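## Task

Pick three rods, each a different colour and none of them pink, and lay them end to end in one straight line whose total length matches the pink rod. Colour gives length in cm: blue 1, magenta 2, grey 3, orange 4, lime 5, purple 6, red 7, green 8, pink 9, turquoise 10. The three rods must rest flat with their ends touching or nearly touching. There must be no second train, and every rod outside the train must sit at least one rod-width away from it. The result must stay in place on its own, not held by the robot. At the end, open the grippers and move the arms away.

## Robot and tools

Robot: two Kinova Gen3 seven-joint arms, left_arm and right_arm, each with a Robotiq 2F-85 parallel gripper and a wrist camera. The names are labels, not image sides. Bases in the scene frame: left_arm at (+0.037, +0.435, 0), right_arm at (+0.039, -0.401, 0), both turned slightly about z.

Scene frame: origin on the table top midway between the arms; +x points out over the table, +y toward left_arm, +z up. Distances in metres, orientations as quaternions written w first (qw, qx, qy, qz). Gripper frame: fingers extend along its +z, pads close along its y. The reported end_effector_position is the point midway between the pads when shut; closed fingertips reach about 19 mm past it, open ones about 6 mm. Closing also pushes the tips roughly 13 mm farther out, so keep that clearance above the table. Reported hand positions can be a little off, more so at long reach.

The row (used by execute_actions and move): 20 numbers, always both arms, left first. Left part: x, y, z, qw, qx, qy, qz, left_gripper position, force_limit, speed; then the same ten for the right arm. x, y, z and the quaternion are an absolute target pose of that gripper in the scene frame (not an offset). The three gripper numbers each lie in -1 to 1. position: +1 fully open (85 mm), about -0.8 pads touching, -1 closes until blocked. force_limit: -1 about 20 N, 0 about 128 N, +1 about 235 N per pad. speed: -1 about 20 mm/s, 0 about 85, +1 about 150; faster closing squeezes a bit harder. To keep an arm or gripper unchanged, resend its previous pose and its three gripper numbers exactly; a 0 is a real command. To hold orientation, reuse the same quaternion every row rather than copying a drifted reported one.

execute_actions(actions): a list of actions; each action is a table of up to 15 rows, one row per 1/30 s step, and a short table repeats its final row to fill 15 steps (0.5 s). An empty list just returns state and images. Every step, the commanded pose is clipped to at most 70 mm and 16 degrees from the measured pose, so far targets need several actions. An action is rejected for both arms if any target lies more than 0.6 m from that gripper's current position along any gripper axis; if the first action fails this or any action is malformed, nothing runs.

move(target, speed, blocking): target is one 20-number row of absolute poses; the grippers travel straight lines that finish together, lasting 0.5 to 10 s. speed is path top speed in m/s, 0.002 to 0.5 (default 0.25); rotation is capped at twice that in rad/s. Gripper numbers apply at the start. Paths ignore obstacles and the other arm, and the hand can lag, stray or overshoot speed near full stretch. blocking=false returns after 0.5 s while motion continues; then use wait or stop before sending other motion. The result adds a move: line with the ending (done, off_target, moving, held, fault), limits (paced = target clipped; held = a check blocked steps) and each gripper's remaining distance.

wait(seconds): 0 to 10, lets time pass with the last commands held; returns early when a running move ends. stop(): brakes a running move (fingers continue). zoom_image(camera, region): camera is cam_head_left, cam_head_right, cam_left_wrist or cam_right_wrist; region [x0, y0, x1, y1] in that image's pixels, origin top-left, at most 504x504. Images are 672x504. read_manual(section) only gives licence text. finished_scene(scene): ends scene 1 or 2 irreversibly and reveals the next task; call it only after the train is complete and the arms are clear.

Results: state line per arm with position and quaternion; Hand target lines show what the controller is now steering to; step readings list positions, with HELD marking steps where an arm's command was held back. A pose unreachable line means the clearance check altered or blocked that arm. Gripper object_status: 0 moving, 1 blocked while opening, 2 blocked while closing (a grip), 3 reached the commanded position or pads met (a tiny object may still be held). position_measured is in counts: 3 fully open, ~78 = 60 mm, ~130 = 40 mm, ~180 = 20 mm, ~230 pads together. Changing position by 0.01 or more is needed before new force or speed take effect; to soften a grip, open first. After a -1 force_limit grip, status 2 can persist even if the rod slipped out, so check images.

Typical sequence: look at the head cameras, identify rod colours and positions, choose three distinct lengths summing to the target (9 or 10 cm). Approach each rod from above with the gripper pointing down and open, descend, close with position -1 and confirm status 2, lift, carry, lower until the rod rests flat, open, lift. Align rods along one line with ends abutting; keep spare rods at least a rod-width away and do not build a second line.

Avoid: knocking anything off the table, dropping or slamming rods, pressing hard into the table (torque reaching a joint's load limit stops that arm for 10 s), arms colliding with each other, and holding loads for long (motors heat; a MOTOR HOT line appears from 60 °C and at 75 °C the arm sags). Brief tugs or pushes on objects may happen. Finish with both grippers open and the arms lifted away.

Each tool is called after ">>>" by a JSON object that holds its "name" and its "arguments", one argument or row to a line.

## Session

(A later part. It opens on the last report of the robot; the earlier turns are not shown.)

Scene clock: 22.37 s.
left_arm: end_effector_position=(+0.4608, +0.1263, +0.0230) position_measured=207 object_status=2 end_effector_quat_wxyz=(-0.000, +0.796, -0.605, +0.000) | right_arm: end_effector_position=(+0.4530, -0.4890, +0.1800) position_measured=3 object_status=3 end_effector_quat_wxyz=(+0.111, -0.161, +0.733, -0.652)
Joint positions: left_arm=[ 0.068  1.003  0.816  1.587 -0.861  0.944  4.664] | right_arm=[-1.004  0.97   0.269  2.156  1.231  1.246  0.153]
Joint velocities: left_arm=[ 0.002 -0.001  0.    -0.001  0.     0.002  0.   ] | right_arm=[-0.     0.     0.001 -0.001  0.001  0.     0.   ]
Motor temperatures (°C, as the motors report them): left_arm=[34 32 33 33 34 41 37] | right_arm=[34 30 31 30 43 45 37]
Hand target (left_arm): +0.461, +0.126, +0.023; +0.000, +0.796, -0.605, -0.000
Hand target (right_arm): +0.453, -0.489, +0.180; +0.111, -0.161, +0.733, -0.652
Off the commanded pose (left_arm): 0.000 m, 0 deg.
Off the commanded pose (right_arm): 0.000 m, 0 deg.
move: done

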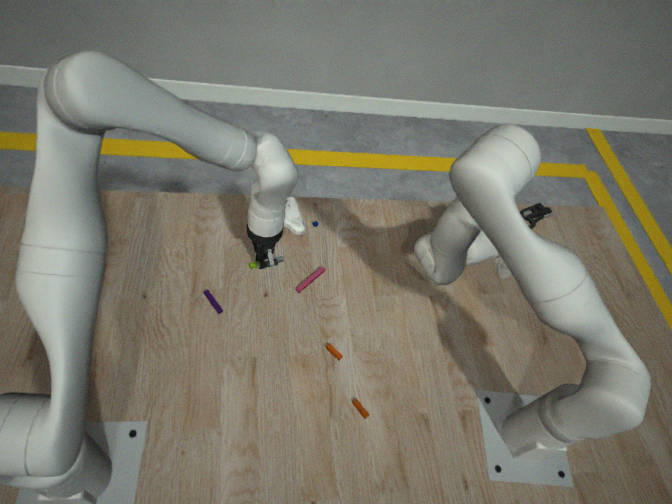

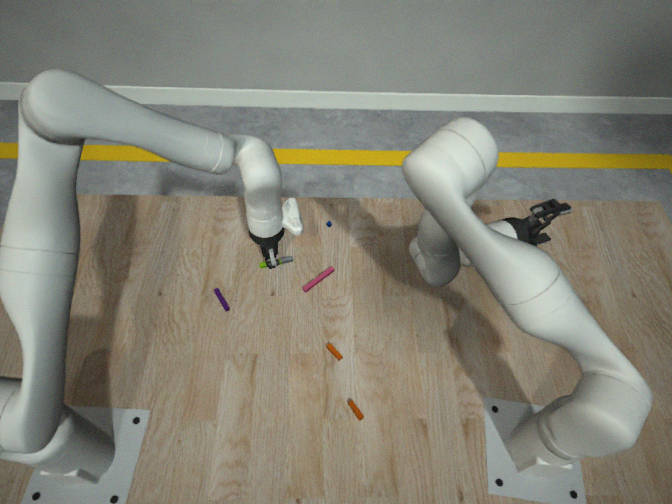

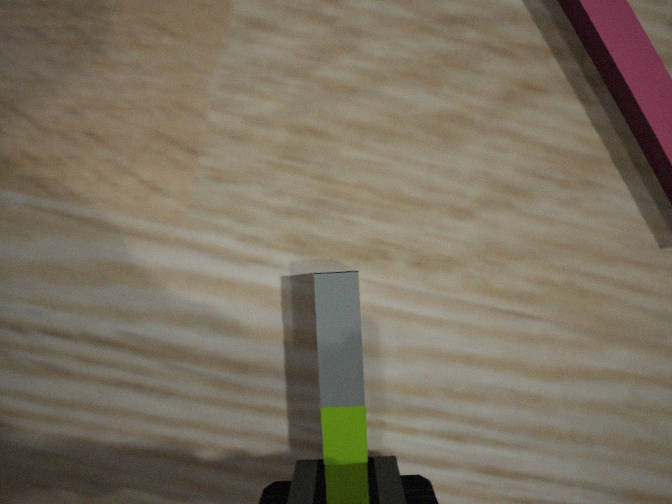

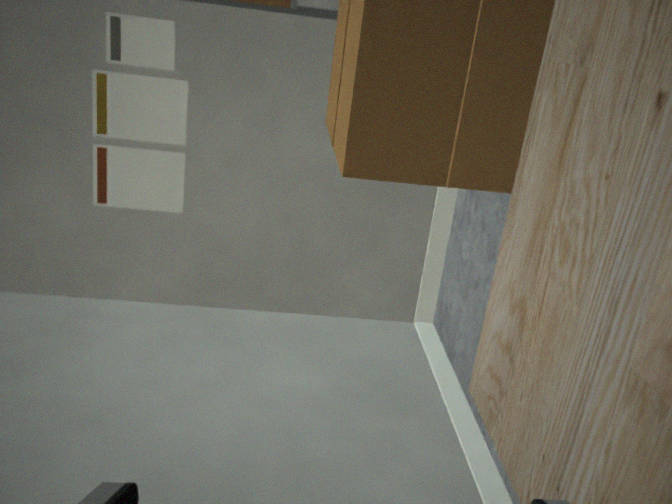

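>>> {"name": "execute_actions", "arguments": {
  "actions": [
    [[0.4606,0.1262,0.0225,0,0.796,-0.605,0,-0.3,-0.7,0,0.453,-0.489,0.180,0.111,-0.161,0.733,-0.652,1,0,0],[0.4606,0.1262,0.0225,0,0.796,-0.605,0,-0.3,-0.7,0,0.453,-0.489,0.180,0.111,-0.161,0.733,-0.652,1,0,0],[0.4606,0.1262,0.0225,0,0.796,-0.605,0,-0.3,-0.7,0,0.453,-0.489,0.180,0.111,-0.161,0.733,-0.652,1,0,0],[0.4606,0.1262,0.0225,0,0.796,-0.605,0,-0.3,-0.7,0,0.453,-0.489,0.180,0.111,-0.161,0.733,-0.652,1,0,0],[0.4606,0.1262,0.0225,0,0.796,-0.605,0,-0.3,-0.7,0,0.453,-0.489,0.180,0.111,-0.161,0.733,-0.652,1,0,0],[0.4606,0.1262,0.0225,0,0.796,-0.605,0,-0.3,-0.7,0,0.453,-0.489,0.180,0.111,-0.161,0.733,-0.652,1,0,0],[0.4606,0.1262,0.024,0,0.796,-0.605,0,-0.3,-0.7,0,0.453,-0.489,0.180,0.111,-0.161,0.733,-0.652,1,0,0],[0.4606,0.1262,0.027,0,0.796,-0.605,0,-0.3,-0.7,0,0.453,-0.489,0.180,0.111,-0.161,0.733,-0.652,1,0,0],[0.4606,0.1262,0.031,0,0.796,-0.605,0,-0.3,-0.7,0,0.453,-0.489,0.180,0.111,-0.161,0.733,-0.652,1,0,0],[0.4606,0.1262,0.035,0,0.796,-0.605,0,-0.3,-0.7,0,0.453,-0.489,0.180,0.111,-0.161,0.733,-0.652,1,0,0],[0.4606,0.1262,0.039,0,0.796,-0.605,0,-0.3,-0.7,0,0.453,-0.489,0.180,0.111,-0.161,0.733,-0.652,1,0,0],[0.4606,0.1262,0.042,0,0.796,-0.605,0,-0.3,-0.7,0,0.453,-0.489,0.180,0.111,-0.161,0.733,-0.652,1,0,0],[0.4606,0.1262,0.044,0,0.796,-0.605,0,-0.3,-0.7,0,0.453,-0.489,0.180,0.111,-0.161,0.733,-0.652,1,0,0],[0.4606,0.1262,0.045,0,0.796,-0.605,0,-0.3,-0.7,0,0.453,-0.489,0.180,0.111,-0.161,0.733,-0.652,1,0,0]]
  ]
}}

>>> {"name": "move", "arguments": {
  "target": [0.565,-0.002,0.06,0,0.924,-0.383,0,-0.3,-0.7,0,0.453,-0.489,0.180,0.111,-0.161,0.733,-0.652,1,0,0],
  "speed": 0.25
}}

Scene clock: 25.37 s.
left_arm: end_effector_position=(+0.4603, +0.1257, +0.0442) position_measured=167 object_status=0 end_effector_quat_wxyz=(+0.000, +0.796, -0.605, +0.000) | right_arm: end_effector_position=(+0.4530, -0.4890, +0.1800) position_measured=3 object_status=3 end_effector_quat_wxyz=(+0.111, -0.161, +0.733, -0.652)
Joint positions: left_arm=[ 0.057  0.972  0.841  1.578 -0.832  0.982  4.645] | right_arm=[-1.004  0.97   0.269  2.156  1.231  1.246  0.153]
Joint velocities: left_arm=[-0.004 -0.025  0.042 -0.019  0.036  0.051 -0.025] | right_arm=[-0.     0.001  0.     0.     0.    -0.     0.   ]
Motor temperatures (°C, as the motors report them): left_arm=[34 32 33 33 34 41 37] | right_arm=[34 30 32 30 43 45 37]
Hand target (left_arm): +0.461, +0.126, +0.045; +0.000, +0.796, -0.605, -0.000
Hand target (right_arm): +0.453, -0.489, +0.180; +0.111, -0.161, +0.733, -0.652
Off the commanded pose (left_arm): 0.001 m, 0 deg.
Off the commanded pose (right_arm): 0.000 m, 0 deg.
Step readings (end_effector_position):
0: left_arm (+0.4608, +0.1263, +0.0230) | right_arm (+0.4530, -0.4890, +0.1800)
1: left_arm (+0.4607, +0.1263, +0.0230) | right_arm (+0.4530, -0.4890, +0.1800)
2: left_arm (+0.4608, +0.1263, +0.0229) | right_arm (+0.4530, -0.4890, +0.1800)
4: left_arm (+0.4607, +0.1263, +0.0227) | right_arm (+0.4530, -0.4890, +0.1800)
8: left_arm (+0.4609, +0.1266, +0.0241) | right_arm (+0.4530, -0.4890, +0.1800)
15: end_effector_position above

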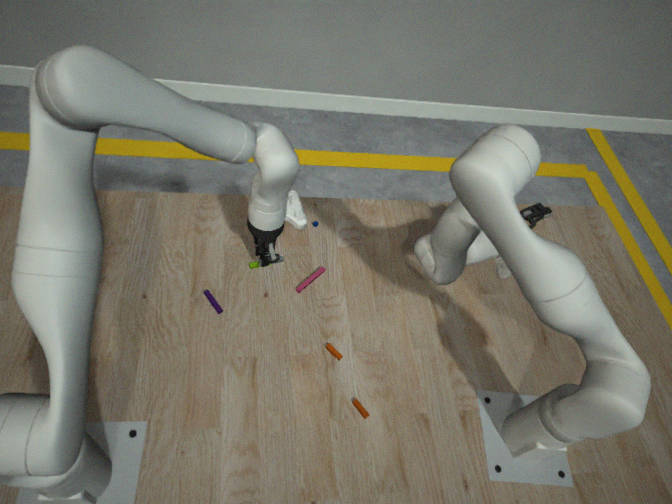

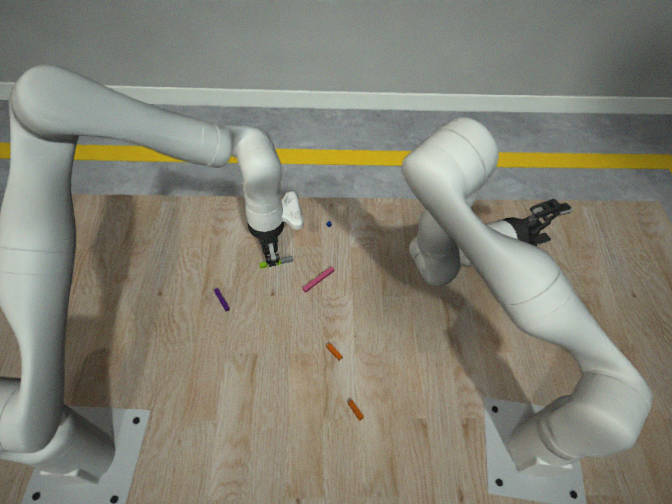

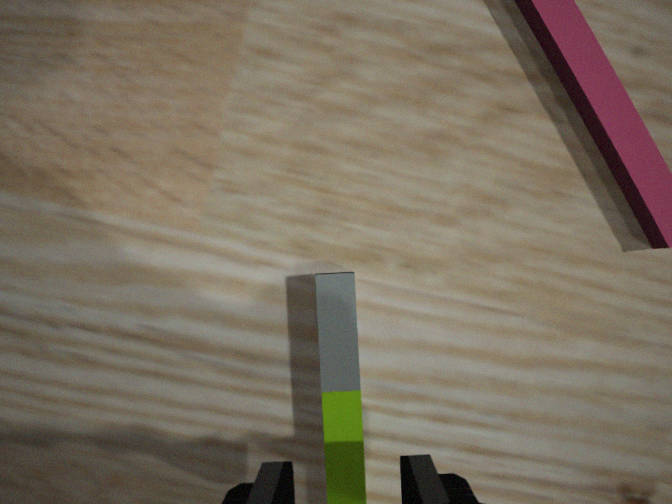

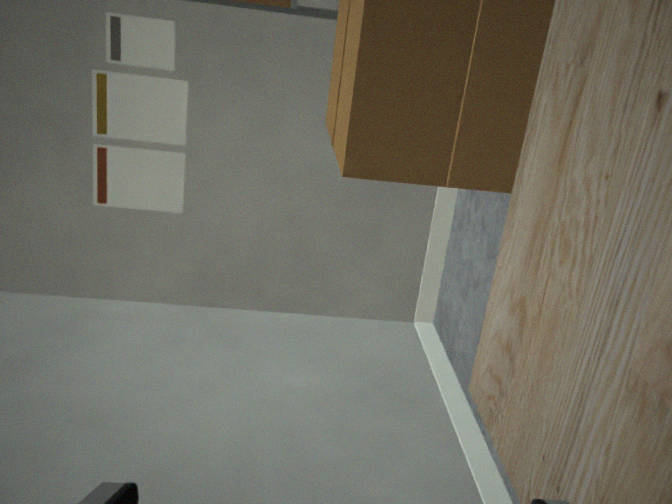

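Scene clock: 26.90 s.
left_arm: end_effector_position=(+0.5655, -0.0013, +0.0610) position_measured=167 object_status=3 end_effector_quat_wxyz=(+0.001, +0.924, -0.383, +0.000) | right_arm: end_effector_position=(+0.4530, -0.4890, +0.1800) position_measured=3 object_status=3 end_effector_quat_wxyz=(+0.111, -0.161, +0.733, -0.652)
Joint positions: left_arm=[ 0.381  1.223  0.752  0.729 -0.714  1.365  4.857] | right_arm=[-1.004  0.97   0.269  2.156  1.231  1.246  0.153]
Joint velocities: left_arm=[ 0.01   0.012  0.001 -0.008  0.001  0.001 -0.001] | right_arm=[ 0.     0.002 -0.     0.001  0.001 -0.    -0.   ]
Motor temperatures (°C, as the motors report them): left_arm=[34 32 33 33 34 41 37] | right_arm=[34 30 32 30 43 45 37]
Hand target (left_arm): +0.565, -0.002, +0.060; +0.001, +0.924, -0.383, -0.000
Hand target (right_arm): +0.453, -0.489, +0.180; +0.111, -0.161, +0.733, -0.652
Off the commanded pose (left_arm): 0.001 m, 0 deg.
Off the commanded pose (right_arm): 0.000 m, 0 deg.
move: done

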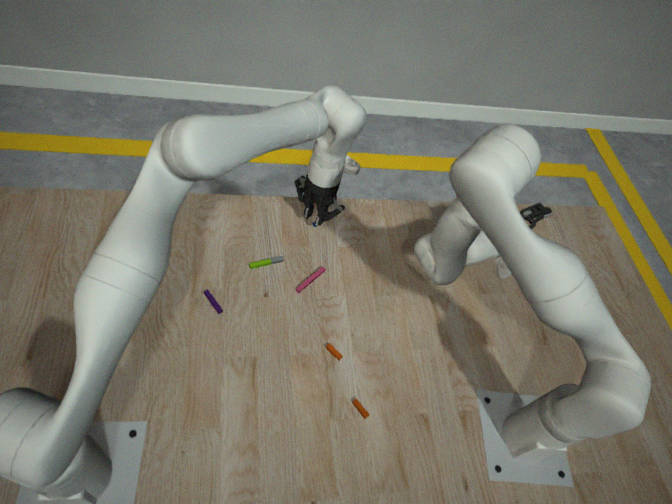

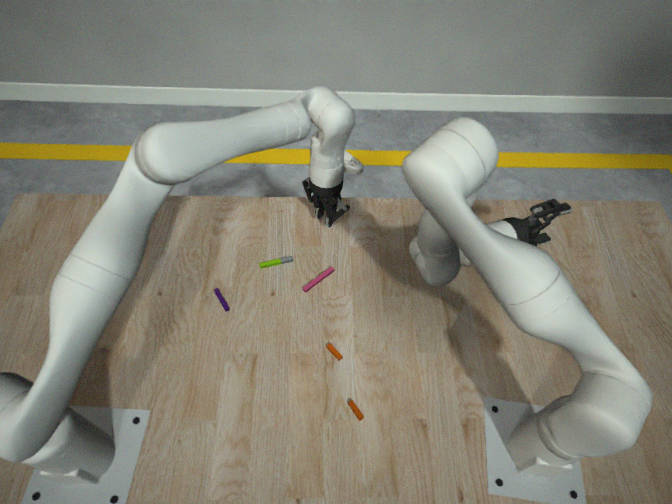

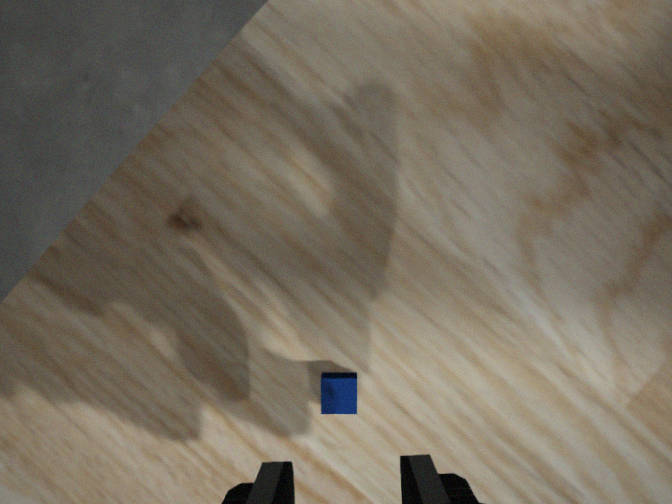

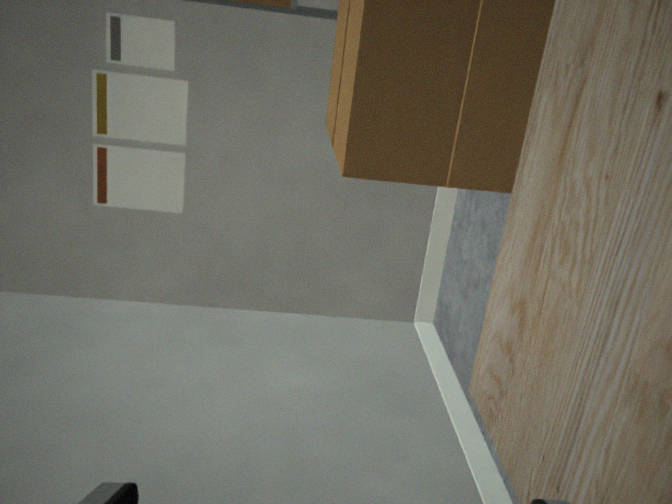

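>>> {"name": "zoom_image", "arguments": {
  "camera": "cam_left_wrist",
  "region": [280, 340, 420, 480]
}}

Region (280, 340, 420, 480) of cam_left_wrist's 672x504 image, scaled by 3.600.

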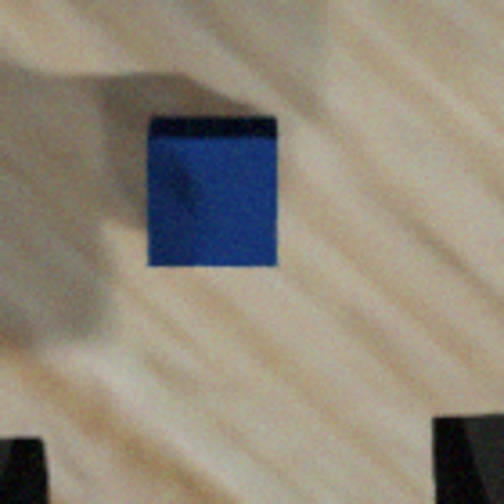

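>>> {"name": "move", "arguments": {
  "target": [0.574,-0.0077,0.026,0,0.9135,-0.4067,0,-0.3,-0.7,0,0.453,-0.489,0.180,0.111,-0.161,0.733,-0.652,1,0,0],
  "speed": 0.1
}}

>>> {"name": "zoom_image", "arguments": {
  "camera": "cam_left_wrist",
  "region": [260, 364, 440, 504]
}}

Scene clock: 28.77 s.
left_arm: end_effector_position=(+0.5742, -0.0076, +0.0263) position_measured=167 object_status=3 end_effector_quat_wxyz=(+0.000, +0.914, -0.407, +0.000) | right_arm: end_effector_position=(+0.4530, -0.4890, +0.1800) position_measured=3 object_status=3 end_effector_quat_wxyz=(+0.111, -0.161, +0.733, -0.652)
Joint positions: left_arm=[ 0.401  1.295  0.747  0.668 -0.736  1.345  4.788] | right_arm=[-1.004  0.97   0.269  2.156  1.231  1.246  0.153]
Joint velocities: left_arm=[ 0.003  0.004 -0.001 -0.002  0.     0.002 -0.   ] | right_arm=[-0.    -0.002  0.002  0.    -0.     0.     0.   ]
Motor temperatures (°C, as the motors report them): left_arm=[34 33 33 33 34 41 37] | right_arm=[34 30 32 30 43 45 37]
Hand target (left_arm): +0.574, -0.008, +0.026; +0.000, +0.914, -0.407, -0.000
Hand target (right_arm): +0.453, -0.489, +0.180; +0.111, -0.161, +0.733, -0.652
Off the commanded pose (left_arm): 0.000 m, 0 deg.
Off the commanded pose (right_arm): 0.000 m, 0 deg.
move: done

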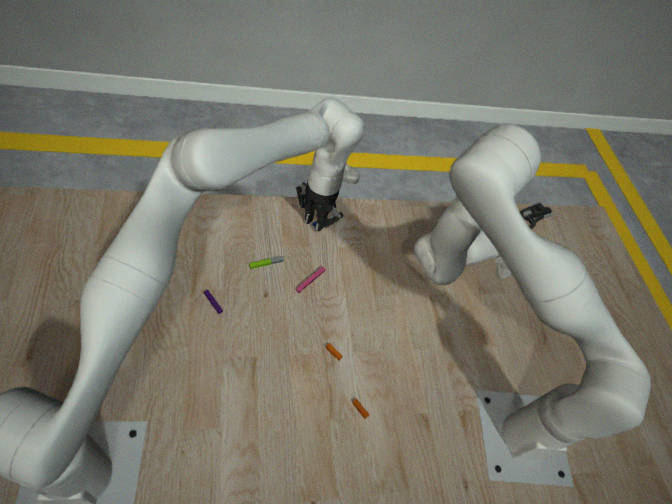

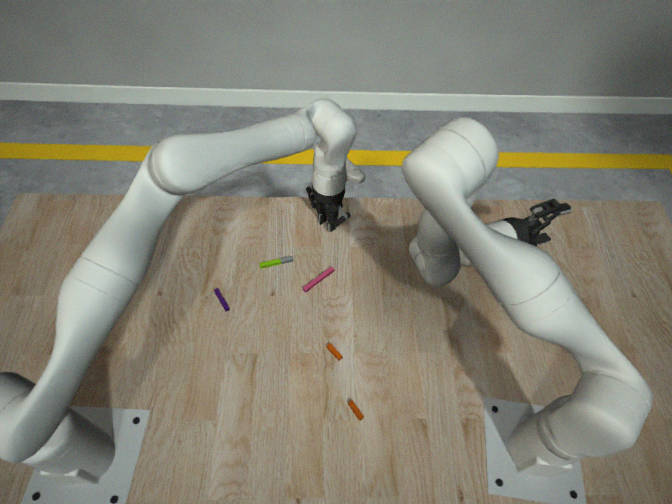

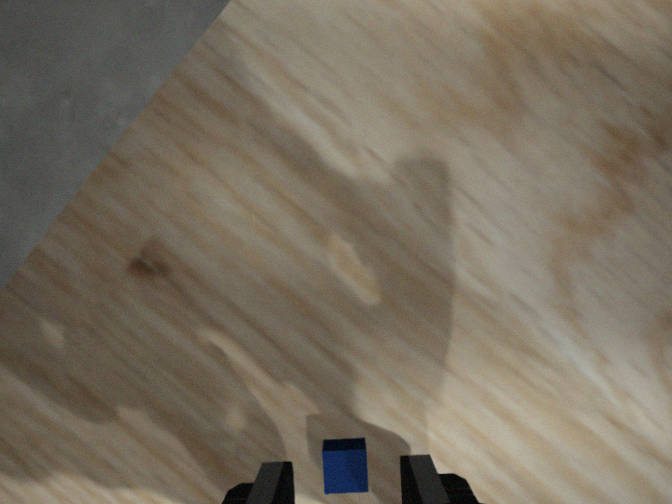

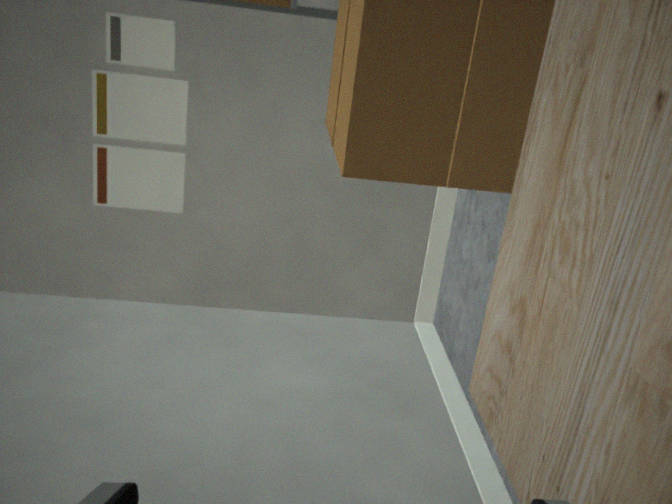

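Region (260, 364, 440, 504) of cam_left_wrist's 672x504 image, scaled by 2.800.

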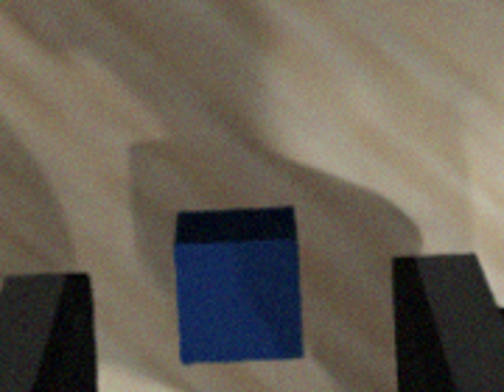

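>>> {"name": "execute_actions", "arguments": {
  "actions": [
    [[0.574,-0.0077,0.0255,0,0.9135,-0.4067,0,-1,-0.7,0,0.453,-0.489,0.180,0.111,-0.161,0.733,-0.652,1,0,0]]
  ]
}}

>>> {"name": "move", "arguments": {
  "target": [0.565,0.0,0.055,0,0.9135,-0.4067,0,-1,-0.7,0,0.453,-0.489,0.180,0.111,-0.161,0.733,-0.652,1,0,0],
  "speed": 0.15
}}

Scene clock: 31.43 s.
left_arm: end_effector_position=(+0.5740, -0.0077, +0.0256) position_measured=209 object_status=2 end_effector_quat_wxyz=(+0.000, +0.914, -0.407, +0.000) | right_arm: end_effector_position=(+0.4530, -0.4890, +0.1800) position_measured=3 object_status=3 end_effector_quat_wxyz=(+0.111, -0.161, +0.733, -0.652)
Joint positions: left_arm=[ 0.401  1.296  0.747  0.669 -0.736  1.344  4.788] | right_arm=[-1.004  0.97   0.269  2.156  1.231  1.246  0.153]
Joint velocities: left_arm=[ 0.001  0.     0.    -0.     0.001 -0.002 -0.   ] | right_arm=[ 0.     0.001 -0.003 -0.001  0.001  0.    -0.   ]
Motor temperatures (°C, as the motors report them): left_arm=[34 33 33 33 34 41 37] | right_arm=[34 30 32 30 43 45 37]
Hand target (left_arm): +0.574, -0.008, +0.025; -0.000, +0.914, -0.407, +0.000
Hand target (right_arm): +0.453, -0.489, +0.180; +0.111, -0.161, +0.733, -0.652
Off the commanded pose (left_arm): 0.000 m, 0 deg.
Off the commanded pose (right_arm): 0.000 m, 0 deg.
Step readings (end_effector_position):
0: left_arm (+0.5741, -0.0077, +0.0260) | right_arm (+0.4530, -0.4890, +0.1800)
1: left_arm (+0.5741, -0.0077, +0.0259) | right_arm (+0.4530, -0.4890, +0.1800)
2: left_arm (+0.5741, -0.0077, +0.0257) | right_arm (+0.4530, -0.4890, +0.1800)
4: left_arm (+0.5740, -0.0077, +0.0255) | right_arm (+0.4530, -0.4890, +0.1800)
8: left_arm (+0.5740, -0.0077, +0.0256) | right_arm (+0.4530, -0.4890, +0.1800)
15: end_effector_position above

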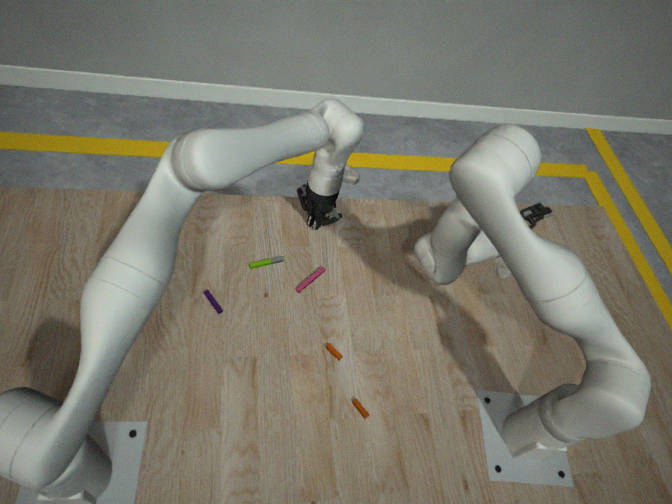

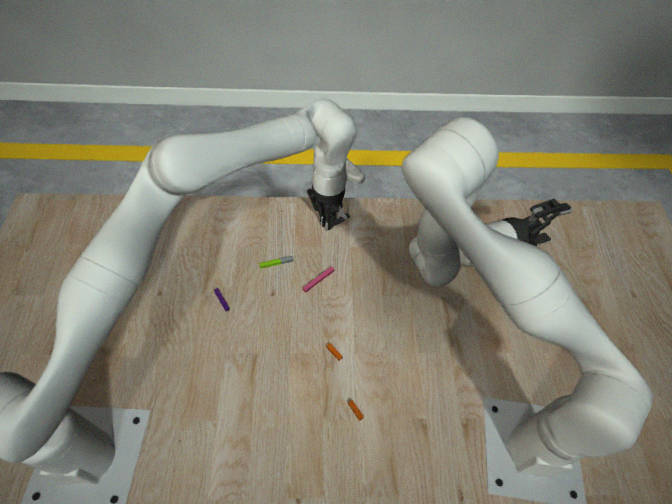

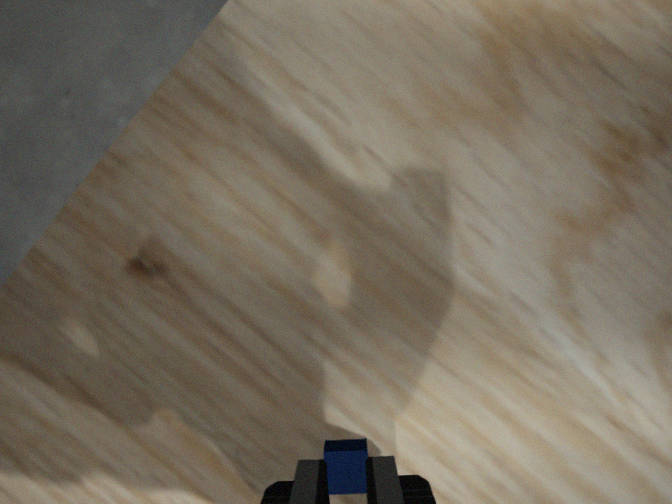

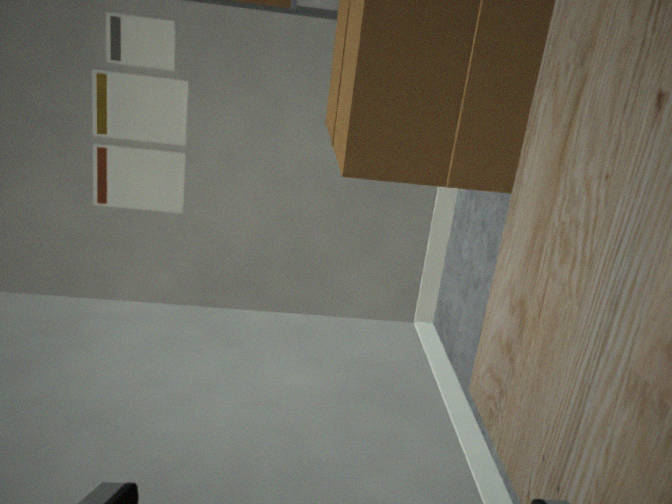

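Scene clock: 32.13 s.
left_arm: end_effector_position=(+0.5648, -0.0001, +0.0547) position_measured=209 object_status=2 end_effector_quat_wxyz=(-0.000, +0.913, -0.407, -0.000) | right_arm: end_effector_position=(+0.4530, -0.4890, +0.1800) position_measured=3 object_status=3 end_effector_quat_wxyz=(+0.111, -0.161, +0.733, -0.652)
Joint positions: left_arm=[ 0.377  1.229  0.757  0.743 -0.724  1.353  4.812] | right_arm=[-1.004  0.97   0.269  2.156  1.231  1.246  0.153]
Joint velocities: left_arm=[-0.004 -0.004 -0.     0.002 -0.001 -0.     0.   ] | right_arm=[-0.     0.002 -0.     0.    -0.    -0.     0.   ]
Motor temperatures (°C, as the motors report them): left_arm=[34 33 33 33 34 41 37] | right_arm=[34 30 32 30 43 45 37]
Hand target (left_arm): +0.565, -0.000, +0.055; -0.000, +0.914, -0.407, +0.000
Hand target (right_arm): +0.453, -0.489, +0.180; +0.111, -0.161, +0.733, -0.652
Off the commanded pose (left_arm): 0.000 m, 0 deg.
Off the commanded pose (right_arm): 0.000 m, 0 deg.
move: done

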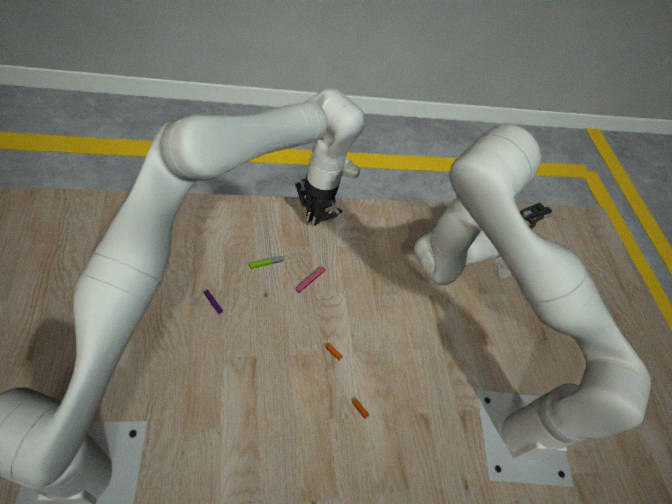

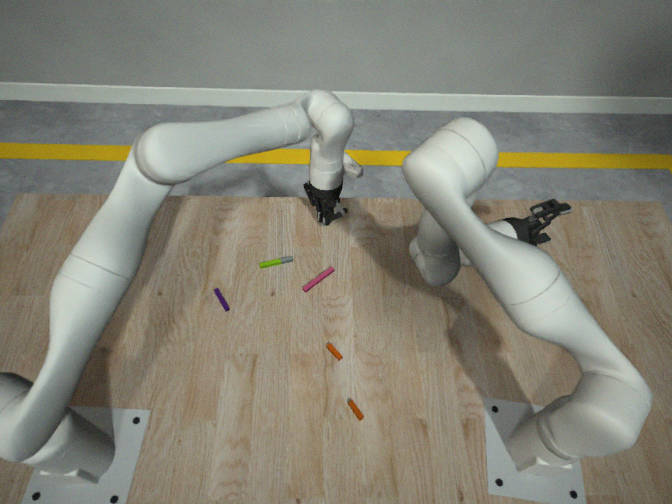

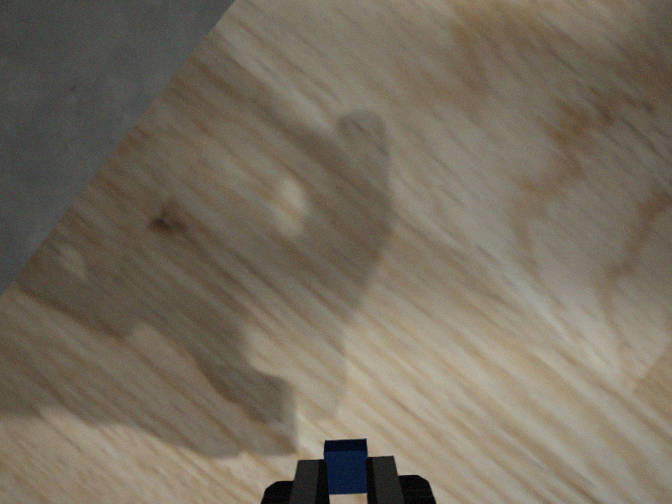

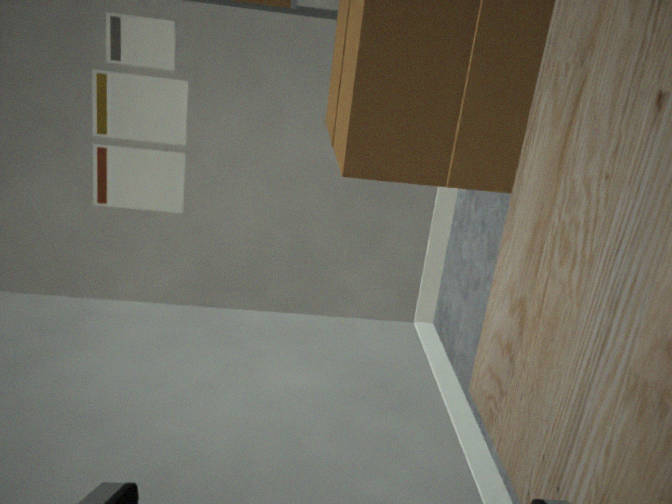

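>>> {"name": "move", "arguments": {
  "target": [0.4488,0.1691,0.042,0,0.796,-0.605,0,-1,-0.7,0,0.453,-0.489,0.180,0.111,-0.161,0.733,-0.652,1,0,0],
  "speed": 0.3
}}

>>> {"name": "move", "arguments": {
  "target": [0.4488,0.1691,0.025,0,0.796,-0.605,0,-1,-0.7,0,0.453,-0.489,0.180,0.111,-0.161,0.733,-0.652,1,0,0],
  "speed": 0.08
}}

>>> {"name": "zoom_image", "arguments": {
  "camera": "cam_left_wrist",
  "region": [260, 324, 440, 504]
}}

Scene clock: 34.20 s.
left_arm: end_effector_position=(+0.4487, +0.1687, +0.0415) position_measured=209 object_status=2 end_effector_quat_wxyz=(-0.001, +0.796, -0.605, +0.000) | right_arm: end_effector_position=(+0.4530, -0.4890, +0.1800) position_measured=3 object_status=3 end_effector_quat_wxyz=(+0.111, -0.161, +0.733, -0.652)
Joint positions: left_arm=[-0.026  0.921  0.829  1.71  -0.844  0.907  4.641] | right_arm=[-1.004  0.97   0.269  2.156  1.231  1.246  0.153]
Joint velocities: left_arm=[-0.003 -0.002 -0.     0.001  0.    -0.001 -0.   ] | right_arm=[-0.     0.001 -0.002  0.001 -0.    -0.    -0.   ]
Motor temperatures (°C, as the motors report them): left_arm=[34 33 33 33 34 41 37] | right_arm=[34 30 32 30 43 45 37]
Hand target (left_arm): +0.449, +0.169, +0.042; -0.001, +0.796, -0.605, +0.000
Hand target (right_arm): +0.453, -0.489, +0.180; +0.111, -0.161, +0.733, -0.652
Off the commanded pose (left_arm): 0.001 m, 0 deg.
Off the commanded pose (right_arm): 0.000 m, 0 deg.
move: done

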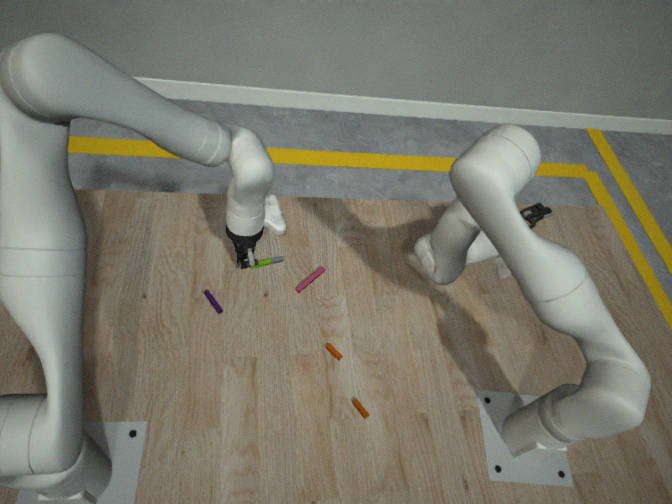

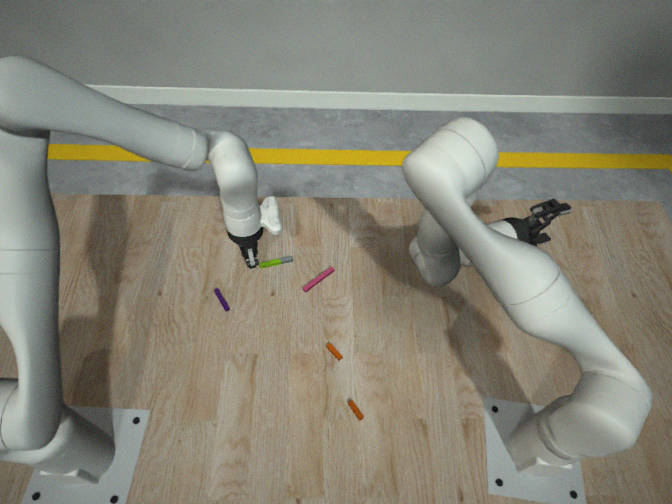

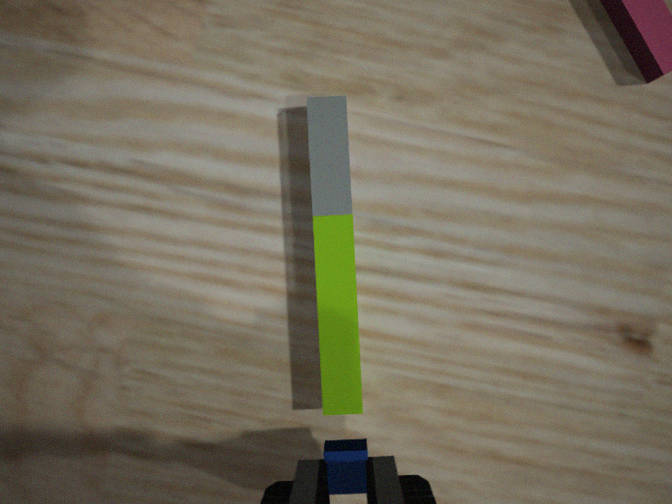

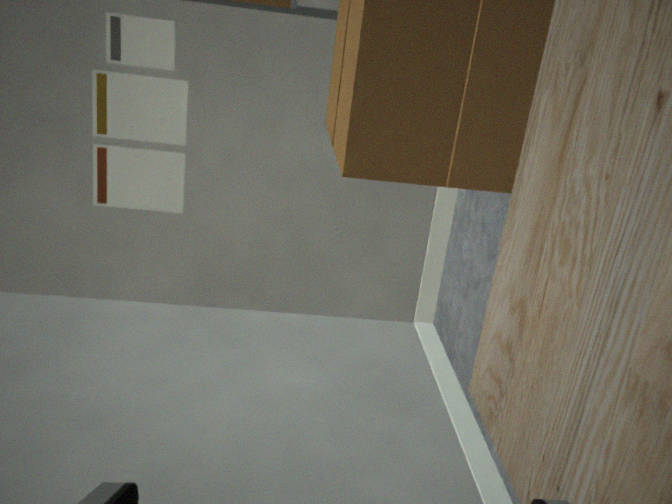

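Scene clock: 34.90 s.
left_arm: end_effector_position=(+0.4489, +0.1692, +0.0251) position_measured=209 object_status=2 end_effector_quat_wxyz=(-0.000, +0.796, -0.605, +0.000) | right_arm: end_effector_position=(+0.4530, -0.4890, +0.1800) position_measured=3 object_status=3 end_effector_quat_wxyz=(+0.111, -0.161, +0.733, -0.652)
Joint positions: left_arm=[-0.016  0.947  0.806  1.717 -0.869  0.875  4.657] | right_arm=[-1.004  0.97   0.269  2.156  1.231  1.246  0.153]
Joint velocities: left_arm=[ 0.     0.001  0.001  0.     0.    -0.001 -0.   ] | right_arm=[-0.    -0.    -0.     0.    -0.001 -0.    -0.   ]
Motor temperatures (°C, as the motors report them): left_arm=[34 33 33 33 34 41 37] | right_arm=[34 30 32 30 43 45 37]
Hand target (left_arm): +0.449, +0.169, +0.025; -0.000, +0.796, -0.605, +0.000
Hand target (right_arm): +0.453, -0.489, +0.180; +0.111, -0.161, +0.733, -0.652
Off the commanded pose (left_arm): 0.000 m, 0 deg.
Off the commanded pose (right_arm): 0.000 m, 0 deg.
move: done

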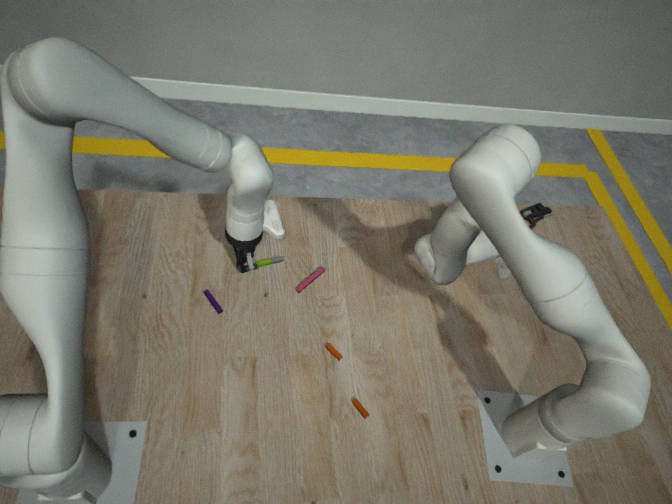

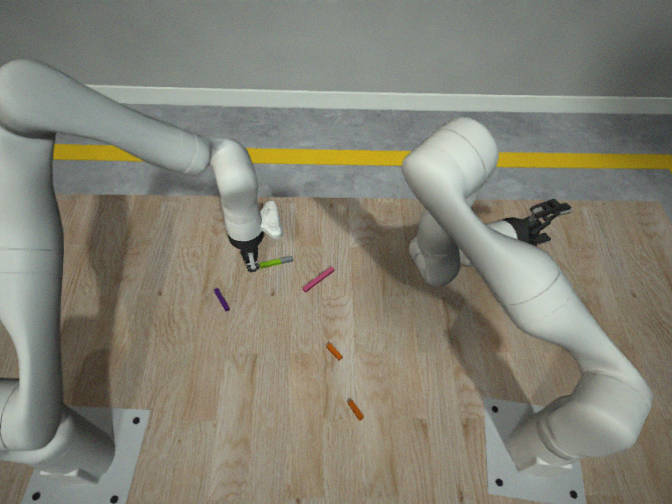

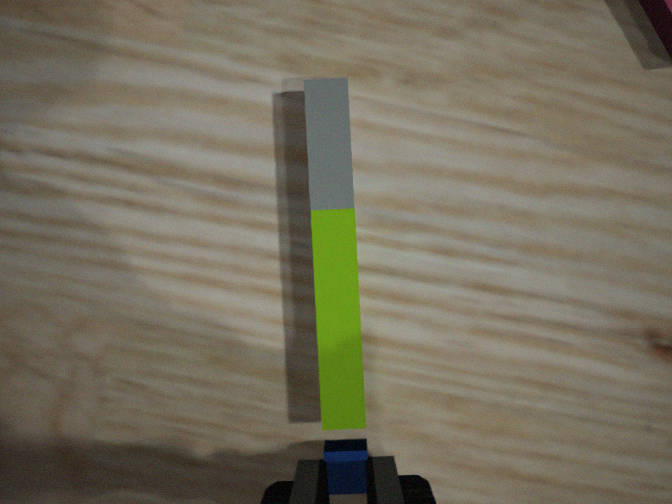

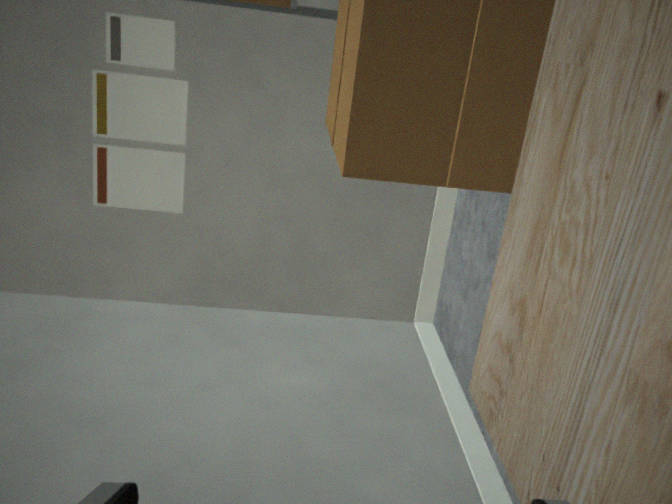

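Region (260, 324, 440, 504) of cam_left_wrist's 672x504 image, scaled by 2.800.

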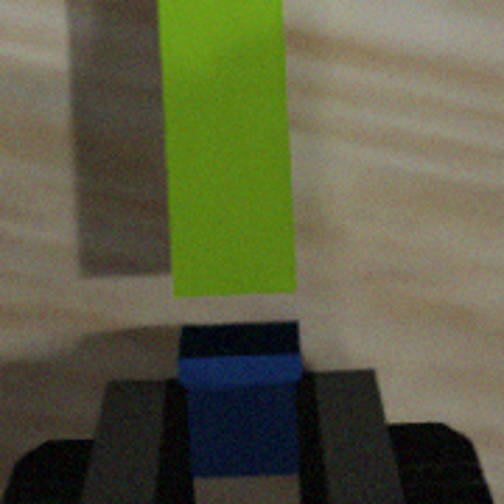

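>>> {"name": "move", "arguments": {
  "target": [0.4503,0.1643,0.0238,0,0.796,-0.605,0,-1,-0.7,0,0.453,-0.489,0.180,0.111,-0.161,0.733,-0.652,1,0,0],
  "speed": 0.02
}}

>>> {"name": "zoom_image", "arguments": {
  "camera": "cam_left_wrist",
  "region": [260, 324, 440, 504]
}}

Scene clock: 38.80 s.
left_arm: end_effector_position=(+0.4506, +0.1644, +0.0243) position_measured=209 object_status=2 end_effector_quat_wxyz=(-0.000, +0.796, -0.605, +0.000) | right_arm: end_effector_position=(+0.4530, -0.4890, +0.1800) position_measured=3 object_status=3 end_effector_quat_wxyz=(+0.111, -0.161, +0.733, -0.652)
Joint positions: left_arm=[-0.006  0.954  0.805  1.703 -0.868  0.88   4.658] | right_arm=[-1.004  0.97   0.269  2.156  1.231  1.246  0.153]
Joint velocities: left_arm=[-0.     0.     0.001 -0.    -0.001 -0.     0.   ] | right_arm=[-0. -0.  0. -0. -0. -0.  0.]
Motor temperatures (°C, as the motors report them): left_arm=[34 33 33 33 34 41 37] | right_arm=[34 31 32 30 43 45 37]
Hand target (left_arm): +0.450, +0.164, +0.024; +0.000, +0.796, -0.605, -0.000
Hand target (right_arm): +0.453, -0.489, +0.180; +0.111, -0.161, +0.733, -0.652
Off the commanded pose (left_arm): 0.001 m, 0 deg.
Off the commanded pose (right_arm): 0.000 m, 0 deg.
move: done

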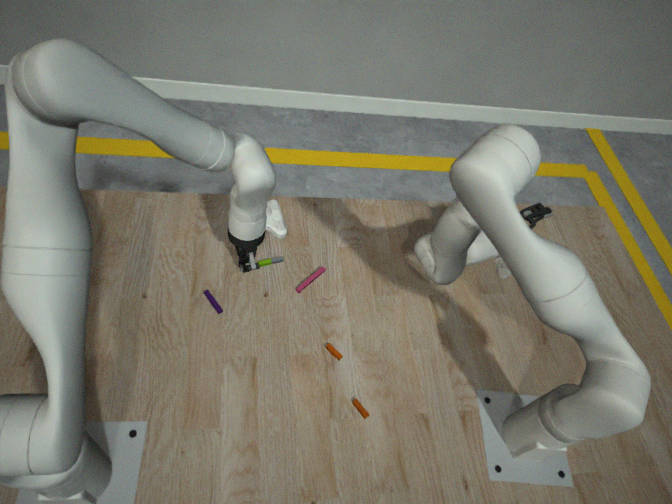

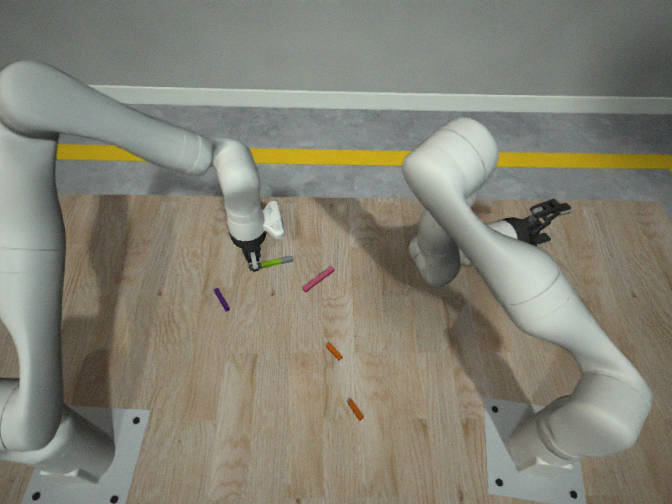

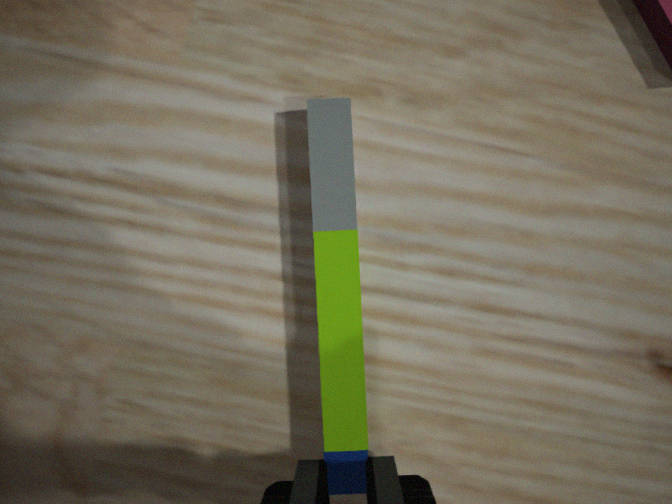

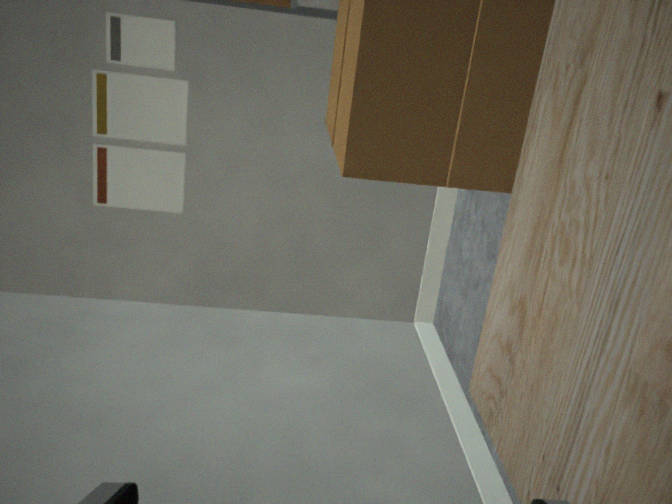

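Region (260, 324, 440, 504) of cam_left_wrist's 672x504 image, scaled by 2.800.

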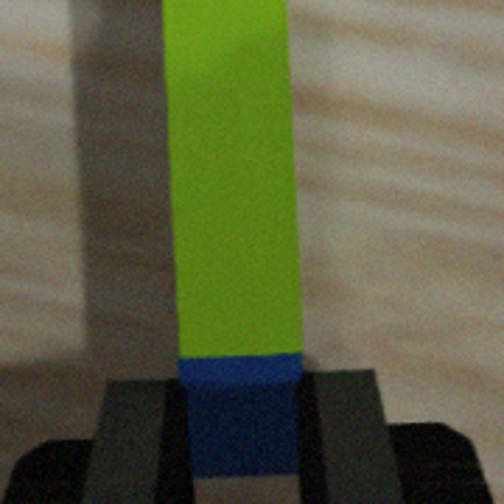

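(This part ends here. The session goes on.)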